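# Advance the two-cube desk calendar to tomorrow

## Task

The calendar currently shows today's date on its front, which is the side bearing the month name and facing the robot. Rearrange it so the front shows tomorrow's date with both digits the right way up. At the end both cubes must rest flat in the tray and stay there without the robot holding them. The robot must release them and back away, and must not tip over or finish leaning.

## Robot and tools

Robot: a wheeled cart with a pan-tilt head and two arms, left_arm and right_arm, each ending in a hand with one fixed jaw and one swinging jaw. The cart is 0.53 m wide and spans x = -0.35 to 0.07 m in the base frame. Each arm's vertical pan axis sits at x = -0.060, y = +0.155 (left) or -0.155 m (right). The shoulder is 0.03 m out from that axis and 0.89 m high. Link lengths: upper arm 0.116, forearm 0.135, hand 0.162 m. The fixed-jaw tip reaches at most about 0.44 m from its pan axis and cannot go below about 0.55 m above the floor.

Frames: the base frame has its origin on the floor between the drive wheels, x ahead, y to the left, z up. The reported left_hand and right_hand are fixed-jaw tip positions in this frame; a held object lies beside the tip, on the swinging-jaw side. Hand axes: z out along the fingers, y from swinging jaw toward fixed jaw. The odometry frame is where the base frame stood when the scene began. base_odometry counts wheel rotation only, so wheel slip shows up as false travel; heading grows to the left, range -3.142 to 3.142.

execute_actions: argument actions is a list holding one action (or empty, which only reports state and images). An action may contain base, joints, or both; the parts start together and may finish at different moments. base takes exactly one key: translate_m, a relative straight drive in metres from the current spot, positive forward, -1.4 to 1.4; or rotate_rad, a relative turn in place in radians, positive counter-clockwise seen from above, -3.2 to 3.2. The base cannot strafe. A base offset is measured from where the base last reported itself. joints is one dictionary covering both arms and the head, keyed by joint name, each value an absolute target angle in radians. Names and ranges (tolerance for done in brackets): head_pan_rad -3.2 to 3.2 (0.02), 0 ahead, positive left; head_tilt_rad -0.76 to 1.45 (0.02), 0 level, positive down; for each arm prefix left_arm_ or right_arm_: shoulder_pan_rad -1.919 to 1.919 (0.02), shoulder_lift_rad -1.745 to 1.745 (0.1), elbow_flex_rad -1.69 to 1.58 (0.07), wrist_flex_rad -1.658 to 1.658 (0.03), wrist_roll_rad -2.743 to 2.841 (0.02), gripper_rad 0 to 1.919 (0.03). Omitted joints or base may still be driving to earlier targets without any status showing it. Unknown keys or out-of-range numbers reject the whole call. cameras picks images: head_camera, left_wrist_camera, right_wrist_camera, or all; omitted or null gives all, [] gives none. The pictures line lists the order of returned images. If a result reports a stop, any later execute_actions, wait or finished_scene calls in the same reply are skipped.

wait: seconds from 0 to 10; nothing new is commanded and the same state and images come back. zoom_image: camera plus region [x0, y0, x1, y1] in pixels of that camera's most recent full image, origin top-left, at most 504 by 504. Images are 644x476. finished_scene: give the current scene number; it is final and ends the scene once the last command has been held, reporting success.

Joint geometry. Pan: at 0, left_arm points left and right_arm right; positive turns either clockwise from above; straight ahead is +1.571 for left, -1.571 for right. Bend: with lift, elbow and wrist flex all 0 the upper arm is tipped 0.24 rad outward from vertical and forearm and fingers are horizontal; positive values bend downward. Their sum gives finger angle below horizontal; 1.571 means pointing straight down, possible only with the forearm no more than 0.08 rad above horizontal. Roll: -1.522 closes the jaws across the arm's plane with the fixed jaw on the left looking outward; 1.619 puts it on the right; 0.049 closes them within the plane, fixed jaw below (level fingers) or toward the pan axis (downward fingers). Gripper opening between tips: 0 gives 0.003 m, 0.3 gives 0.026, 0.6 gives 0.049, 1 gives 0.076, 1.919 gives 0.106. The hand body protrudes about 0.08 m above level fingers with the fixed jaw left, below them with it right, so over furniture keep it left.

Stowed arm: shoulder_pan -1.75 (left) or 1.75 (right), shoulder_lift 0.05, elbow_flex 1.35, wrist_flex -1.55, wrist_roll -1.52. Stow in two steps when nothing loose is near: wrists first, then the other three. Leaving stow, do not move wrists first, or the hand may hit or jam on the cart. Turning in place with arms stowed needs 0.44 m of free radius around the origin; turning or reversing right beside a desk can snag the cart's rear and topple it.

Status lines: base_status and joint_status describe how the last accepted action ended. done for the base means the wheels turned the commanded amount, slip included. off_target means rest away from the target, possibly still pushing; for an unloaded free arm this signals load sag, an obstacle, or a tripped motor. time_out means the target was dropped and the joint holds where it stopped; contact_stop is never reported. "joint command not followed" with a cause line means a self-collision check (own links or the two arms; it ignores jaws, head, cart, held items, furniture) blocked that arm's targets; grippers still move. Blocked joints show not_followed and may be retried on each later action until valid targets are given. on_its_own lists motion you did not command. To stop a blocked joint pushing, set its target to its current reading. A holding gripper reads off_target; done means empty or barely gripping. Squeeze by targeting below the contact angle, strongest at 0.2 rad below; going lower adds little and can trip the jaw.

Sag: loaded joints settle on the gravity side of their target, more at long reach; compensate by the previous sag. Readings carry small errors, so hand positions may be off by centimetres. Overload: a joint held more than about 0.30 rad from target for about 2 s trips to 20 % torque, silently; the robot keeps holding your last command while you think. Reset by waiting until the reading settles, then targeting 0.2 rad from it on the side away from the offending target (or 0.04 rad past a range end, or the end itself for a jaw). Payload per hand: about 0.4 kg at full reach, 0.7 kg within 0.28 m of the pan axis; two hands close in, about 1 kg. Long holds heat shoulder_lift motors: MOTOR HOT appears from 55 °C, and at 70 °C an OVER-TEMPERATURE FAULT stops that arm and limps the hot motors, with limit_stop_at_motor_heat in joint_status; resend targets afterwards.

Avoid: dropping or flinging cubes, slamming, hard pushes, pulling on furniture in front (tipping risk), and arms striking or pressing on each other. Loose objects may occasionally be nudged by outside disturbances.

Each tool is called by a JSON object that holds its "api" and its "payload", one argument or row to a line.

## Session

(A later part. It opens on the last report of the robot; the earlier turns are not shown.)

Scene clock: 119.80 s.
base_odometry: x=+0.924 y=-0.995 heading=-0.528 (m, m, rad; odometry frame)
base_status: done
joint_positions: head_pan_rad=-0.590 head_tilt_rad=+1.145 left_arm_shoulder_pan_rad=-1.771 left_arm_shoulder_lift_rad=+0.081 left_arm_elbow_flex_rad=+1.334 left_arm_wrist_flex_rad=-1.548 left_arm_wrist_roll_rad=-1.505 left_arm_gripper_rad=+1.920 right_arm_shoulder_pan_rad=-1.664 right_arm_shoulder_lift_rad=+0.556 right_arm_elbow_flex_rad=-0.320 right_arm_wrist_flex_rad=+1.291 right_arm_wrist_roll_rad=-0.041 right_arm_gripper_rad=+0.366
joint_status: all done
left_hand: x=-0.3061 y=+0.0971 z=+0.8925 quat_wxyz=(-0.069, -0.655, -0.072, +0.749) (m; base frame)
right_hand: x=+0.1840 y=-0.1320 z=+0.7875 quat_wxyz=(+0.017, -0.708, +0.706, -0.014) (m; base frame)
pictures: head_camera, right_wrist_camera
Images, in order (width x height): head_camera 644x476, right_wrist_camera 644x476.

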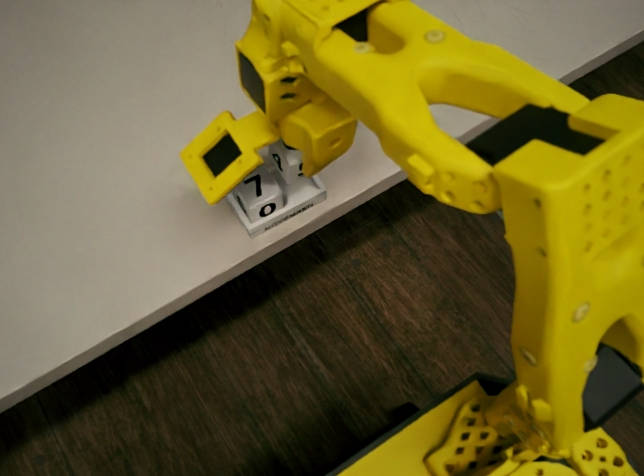

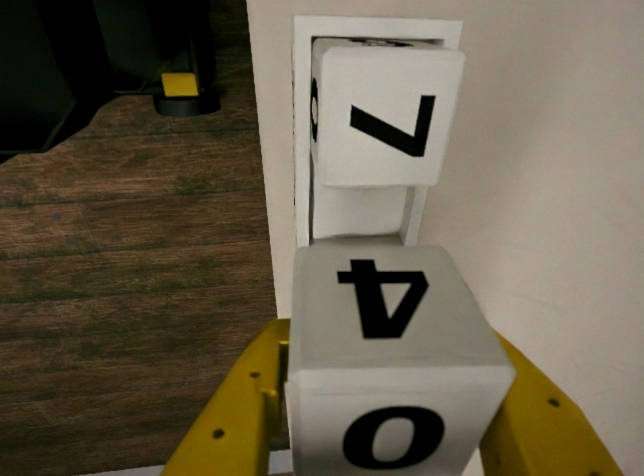

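{"api": "execute_actions", "payload": {
  "actions": [
    {"base":{"translate_m":0.007},"joints":{"right_arm_wrist_flex_rad":1.11,"right_arm_shoulder_lift_rad":0.69,"right_arm_elbow_flex_rad":-0.29}}
  ],
  "cameras": ["head_camera","right_wrist_camera"]
}}

Scene clock: 125.03 s.
base_odometry: x=+0.931 y=-0.999 heading=-0.528 (m, m, rad; odometry frame)
base_status: done
joint_positions: head_pan_rad=-0.590 head_tilt_rad=+1.145 left_arm_shoulder_pan_rad=-1.771 left_arm_shoulder_lift_rad=+0.081 left_arm_elbow_flex_rad=+1.334 left_arm_wrist_flex_rad=-1.548 left_arm_wrist_roll_rad=-1.505 left_arm_gripper_rad=+1.920 right_arm_shoulder_pan_rad=-1.664 right_arm_shoulder_lift_rad=+0.702 right_arm_elbow_flex_rad=-0.286 right_arm_wrist_flex_rad=+1.122 right_arm_wrist_roll_rad=-0.041 right_arm_gripper_rad=+0.366
joint_status: all done
left_hand: x=-0.3061 y=+0.0971 z=+0.8925 quat_wxyz=(-0.069, -0.655, -0.072, +0.749) (m; base frame)
right_hand: x=+0.1862 y=-0.1318 z=+0.7514 quat_wxyz=(+0.013, -0.708, +0.706, -0.010) (m; base frame)
pictures: head_camera, right_wrist_camera
Images, in order (width x height): head_camera 644x476, right_wrist_camera 644x476.

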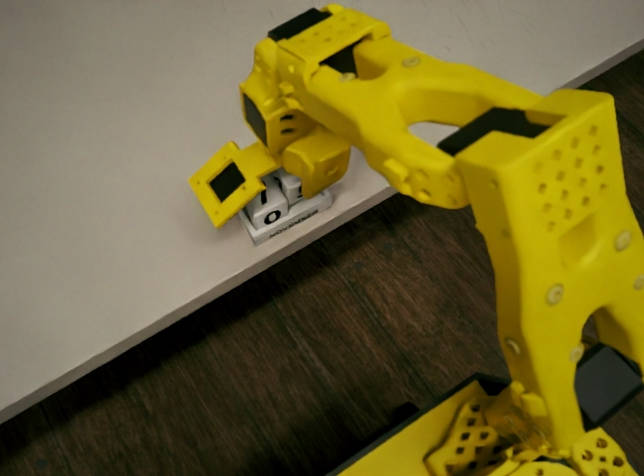

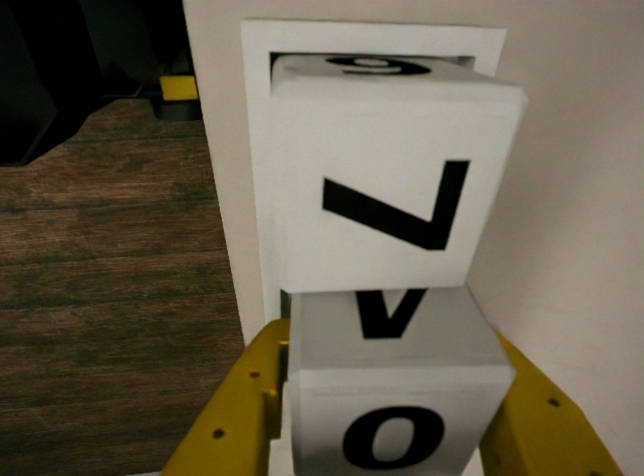

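Slightly far; bias back while lowering.

{"api": "execute_actions", "payload": {
  "actions": [
    {"joints":{"right_arm_wrist_flex_rad":1.08,"right_arm_shoulder_lift_rad":0.745}}
  ],
  "cameras": ["right_wrist_camera"]
}}

{"api": "execute_actions", "payload": {
  "actions": [
    {"joints":{"right_arm_gripper_rad":0.7}}
  ],
  "cameras": ["right_wrist_camera"]
}}

{"api": "execute_actions", "payload": {
  "actions": [
    {"joints":{"right_arm_wrist_flex_rad":1.4,"right_arm_shoulder_lift_rad":0.4,"right_arm_elbow_flex_rad":-0.35}}
  ],
  "cameras": ["right_wrist_camera"]
}}

{"api": "execute_actions", "payload": {
  "actions": [
    {"base":{"translate_m":-0.2},"joints":{"head_pan_rad":-0.3,"head_tilt_rad":0.8,"right_arm_shoulder_pan_rad":-1.2}}
  ],
  "cameras": ["head_camera"]
}}

Scene clock: 134.47 s.
base_odometry: x=+0.931 y=-0.999 heading=-0.528 (m, m, rad; odometry frame)
base_status: not commanded
joint_positions: head_pan_rad=-0.590 head_tilt_rad=+1.145 left_arm_shoulder_pan_rad=-1.771 left_arm_shoulder_lift_rad=+0.081 left_arm_elbow_flex_rad=+1.334 left_arm_wrist_flex_rad=-1.548 left_arm_wrist_roll_rad=-1.505 left_arm_gripper_rad=+1.920 right_arm_shoulder_pan_rad=-1.664 right_arm_shoulder_lift_rad=+0.751 right_arm_elbow_flex_rad=-0.286 right_arm_wrist_flex_rad=+1.094 right_arm_wrist_roll_rad=-0.041 right_arm_gripper_rad=+0.366
joint_status: all done
left_hand: x=-0.3061 y=+0.0971 z=+0.8925 quat_wxyz=(-0.069, -0.655, -0.072, +0.749) (m; base frame)
right_hand: x=+0.1834 y=-0.1320 z=+0.7407 quat_wxyz=(+0.004, -0.708, +0.706, -0.004) (m; base frame)
pictures: right_wrist_camera
Images, in order (width x height): right_wrist_camera 644x476.

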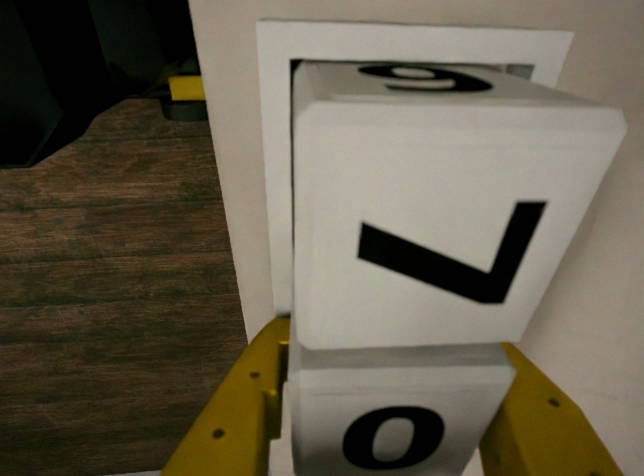

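Scene clock: 135.23 s.
base_odometry: x=+0.931 y=-0.999 heading=-0.528 (m, m, rad; odometry frame)
base_status: not commanded
joint_positions: head_pan_rad=-0.590 head_tilt_rad=+1.145 left_arm_shoulder_pan_rad=-1.771 left_arm_shoulder_lift_rad=+0.081 left_arm_elbow_flex_rad=+1.334 left_arm_wrist_flex_rad=-1.548 left_arm_wrist_roll_rad=-1.505 left_arm_gripper_rad=+1.920 right_arm_shoulder_pan_rad=-1.664 right_arm_shoulder_lift_rad=+0.751 right_arm_elbow_flex_rad=-0.286 right_arm_wrist_flex_rad=+1.093 right_arm_wrist_roll_rad=-0.041 right_arm_gripper_rad=+0.690
joint_status: all done
left_hand: x=-0.3061 y=+0.0971 z=+0.8925 quat_wxyz=(-0.069, -0.655, -0.072, +0.749) (m; base frame)
right_hand: x=+0.1837 y=-0.1320 z=+0.7407 quat_wxyz=(+0.005, -0.708, +0.706, -0.004) (m; base frame)
pictures: right_wrist_camera
Images, in order (width x height): right_wrist_camera 644x476.

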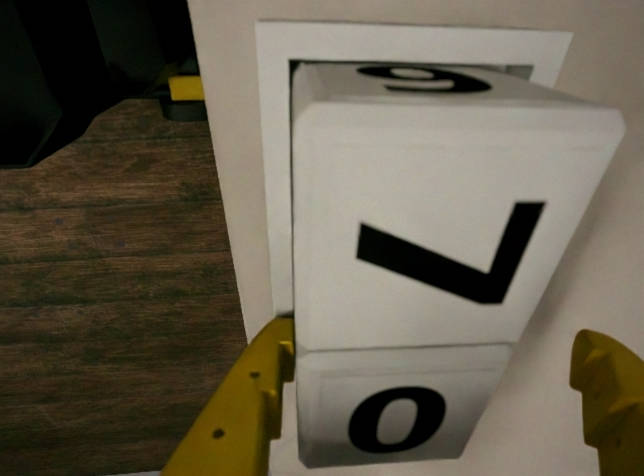

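Scene clock: 136.23 s.
base_odometry: x=+0.931 y=-0.999 heading=-0.528 (m, m, rad; odometry frame)
base_status: not commanded
joint_positions: head_pan_rad=-0.590 head_tilt_rad=+1.145 left_arm_shoulder_pan_rad=-1.771 left_arm_shoulder_lift_rad=+0.081 left_arm_elbow_flex_rad=+1.334 left_arm_wrist_flex_rad=-1.548 left_arm_wrist_roll_rad=-1.505 left_arm_gripper_rad=+1.920 right_arm_shoulder_pan_rad=-1.664 right_arm_shoulder_lift_rad=+0.452 right_arm_elbow_flex_rad=-0.320 right_arm_wrist_flex_rad=+1.389 right_arm_wrist_roll_rad=-0.041 right_arm_gripper_rad=+0.691
joint_status: all done
left_hand: x=-0.3061 y=+0.0971 z=+0.8925 quat_wxyz=(-0.069, -0.655, -0.072, +0.749) (m; base frame)
right_hand: x=+0.1782 y=-0.1325 z=+0.8097 quat_wxyz=(+0.019, -0.708, +0.706, -0.016) (m; base frame)
pictures: right_wrist_camera
Images, in order (width x height): right_wrist_camera 644x476.

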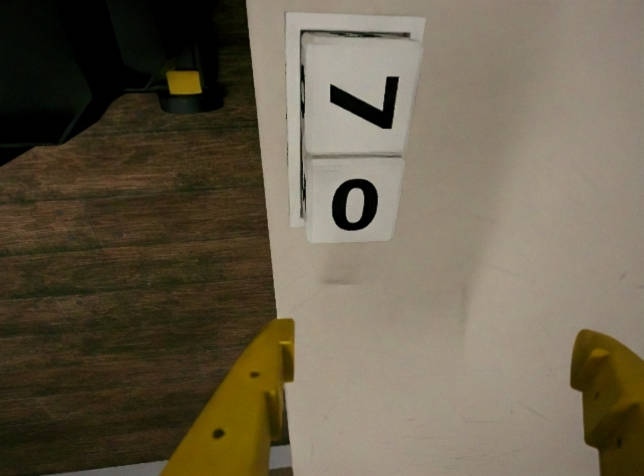

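Scene clock: 138.17 s.
base_odometry: x=+0.758 y=-0.898 heading=-0.532 (m, m, rad; odometry frame)
base_status: done
joint_positions: head_pan_rad=-0.310 head_tilt_rad=+0.814 left_arm_shoulder_pan_rad=-1.771 left_arm_shoulder_lift_rad=+0.081 left_arm_elbow_flex_rad=+1.334 left_arm_wrist_flex_rad=-1.548 left_arm_wrist_roll_rad=-1.505 left_arm_gripper_rad=+1.920 right_arm_shoulder_pan_rad=-1.205 right_arm_shoulder_lift_rad=+0.452 right_arm_elbow_flex_rad=-0.320 right_arm_wrist_flex_rad=+1.390 right_arm_wrist_roll_rad=-0.041 right_arm_gripper_rad=+0.691
joint_status: all done
left_hand: x=-0.3061 y=+0.0971 z=+0.8925 quat_wxyz=(-0.069, -0.655, -0.072, +0.749) (m; base frame)
right_hand: x=+0.1633 y=-0.2402 z=+0.8097 quat_wxyz=(+0.014, -0.529, +0.848, -0.019) (m; base frame)
pictures: head_camera
Images, in order (width x height): head_camera 644x476.

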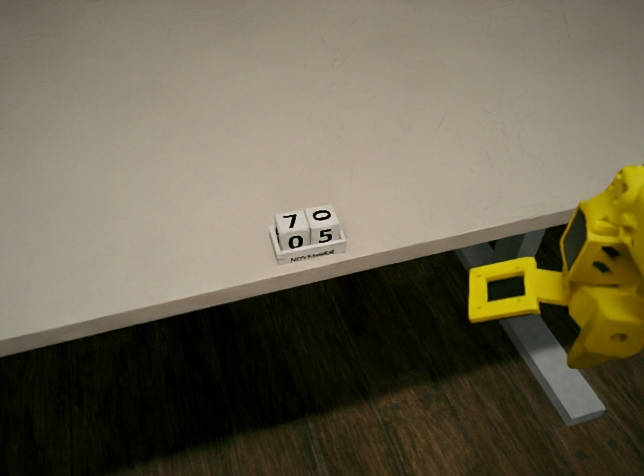

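{"api": "finished_scene", "payload": {
  "scene": 1
}}

The scene is finished: the task was done.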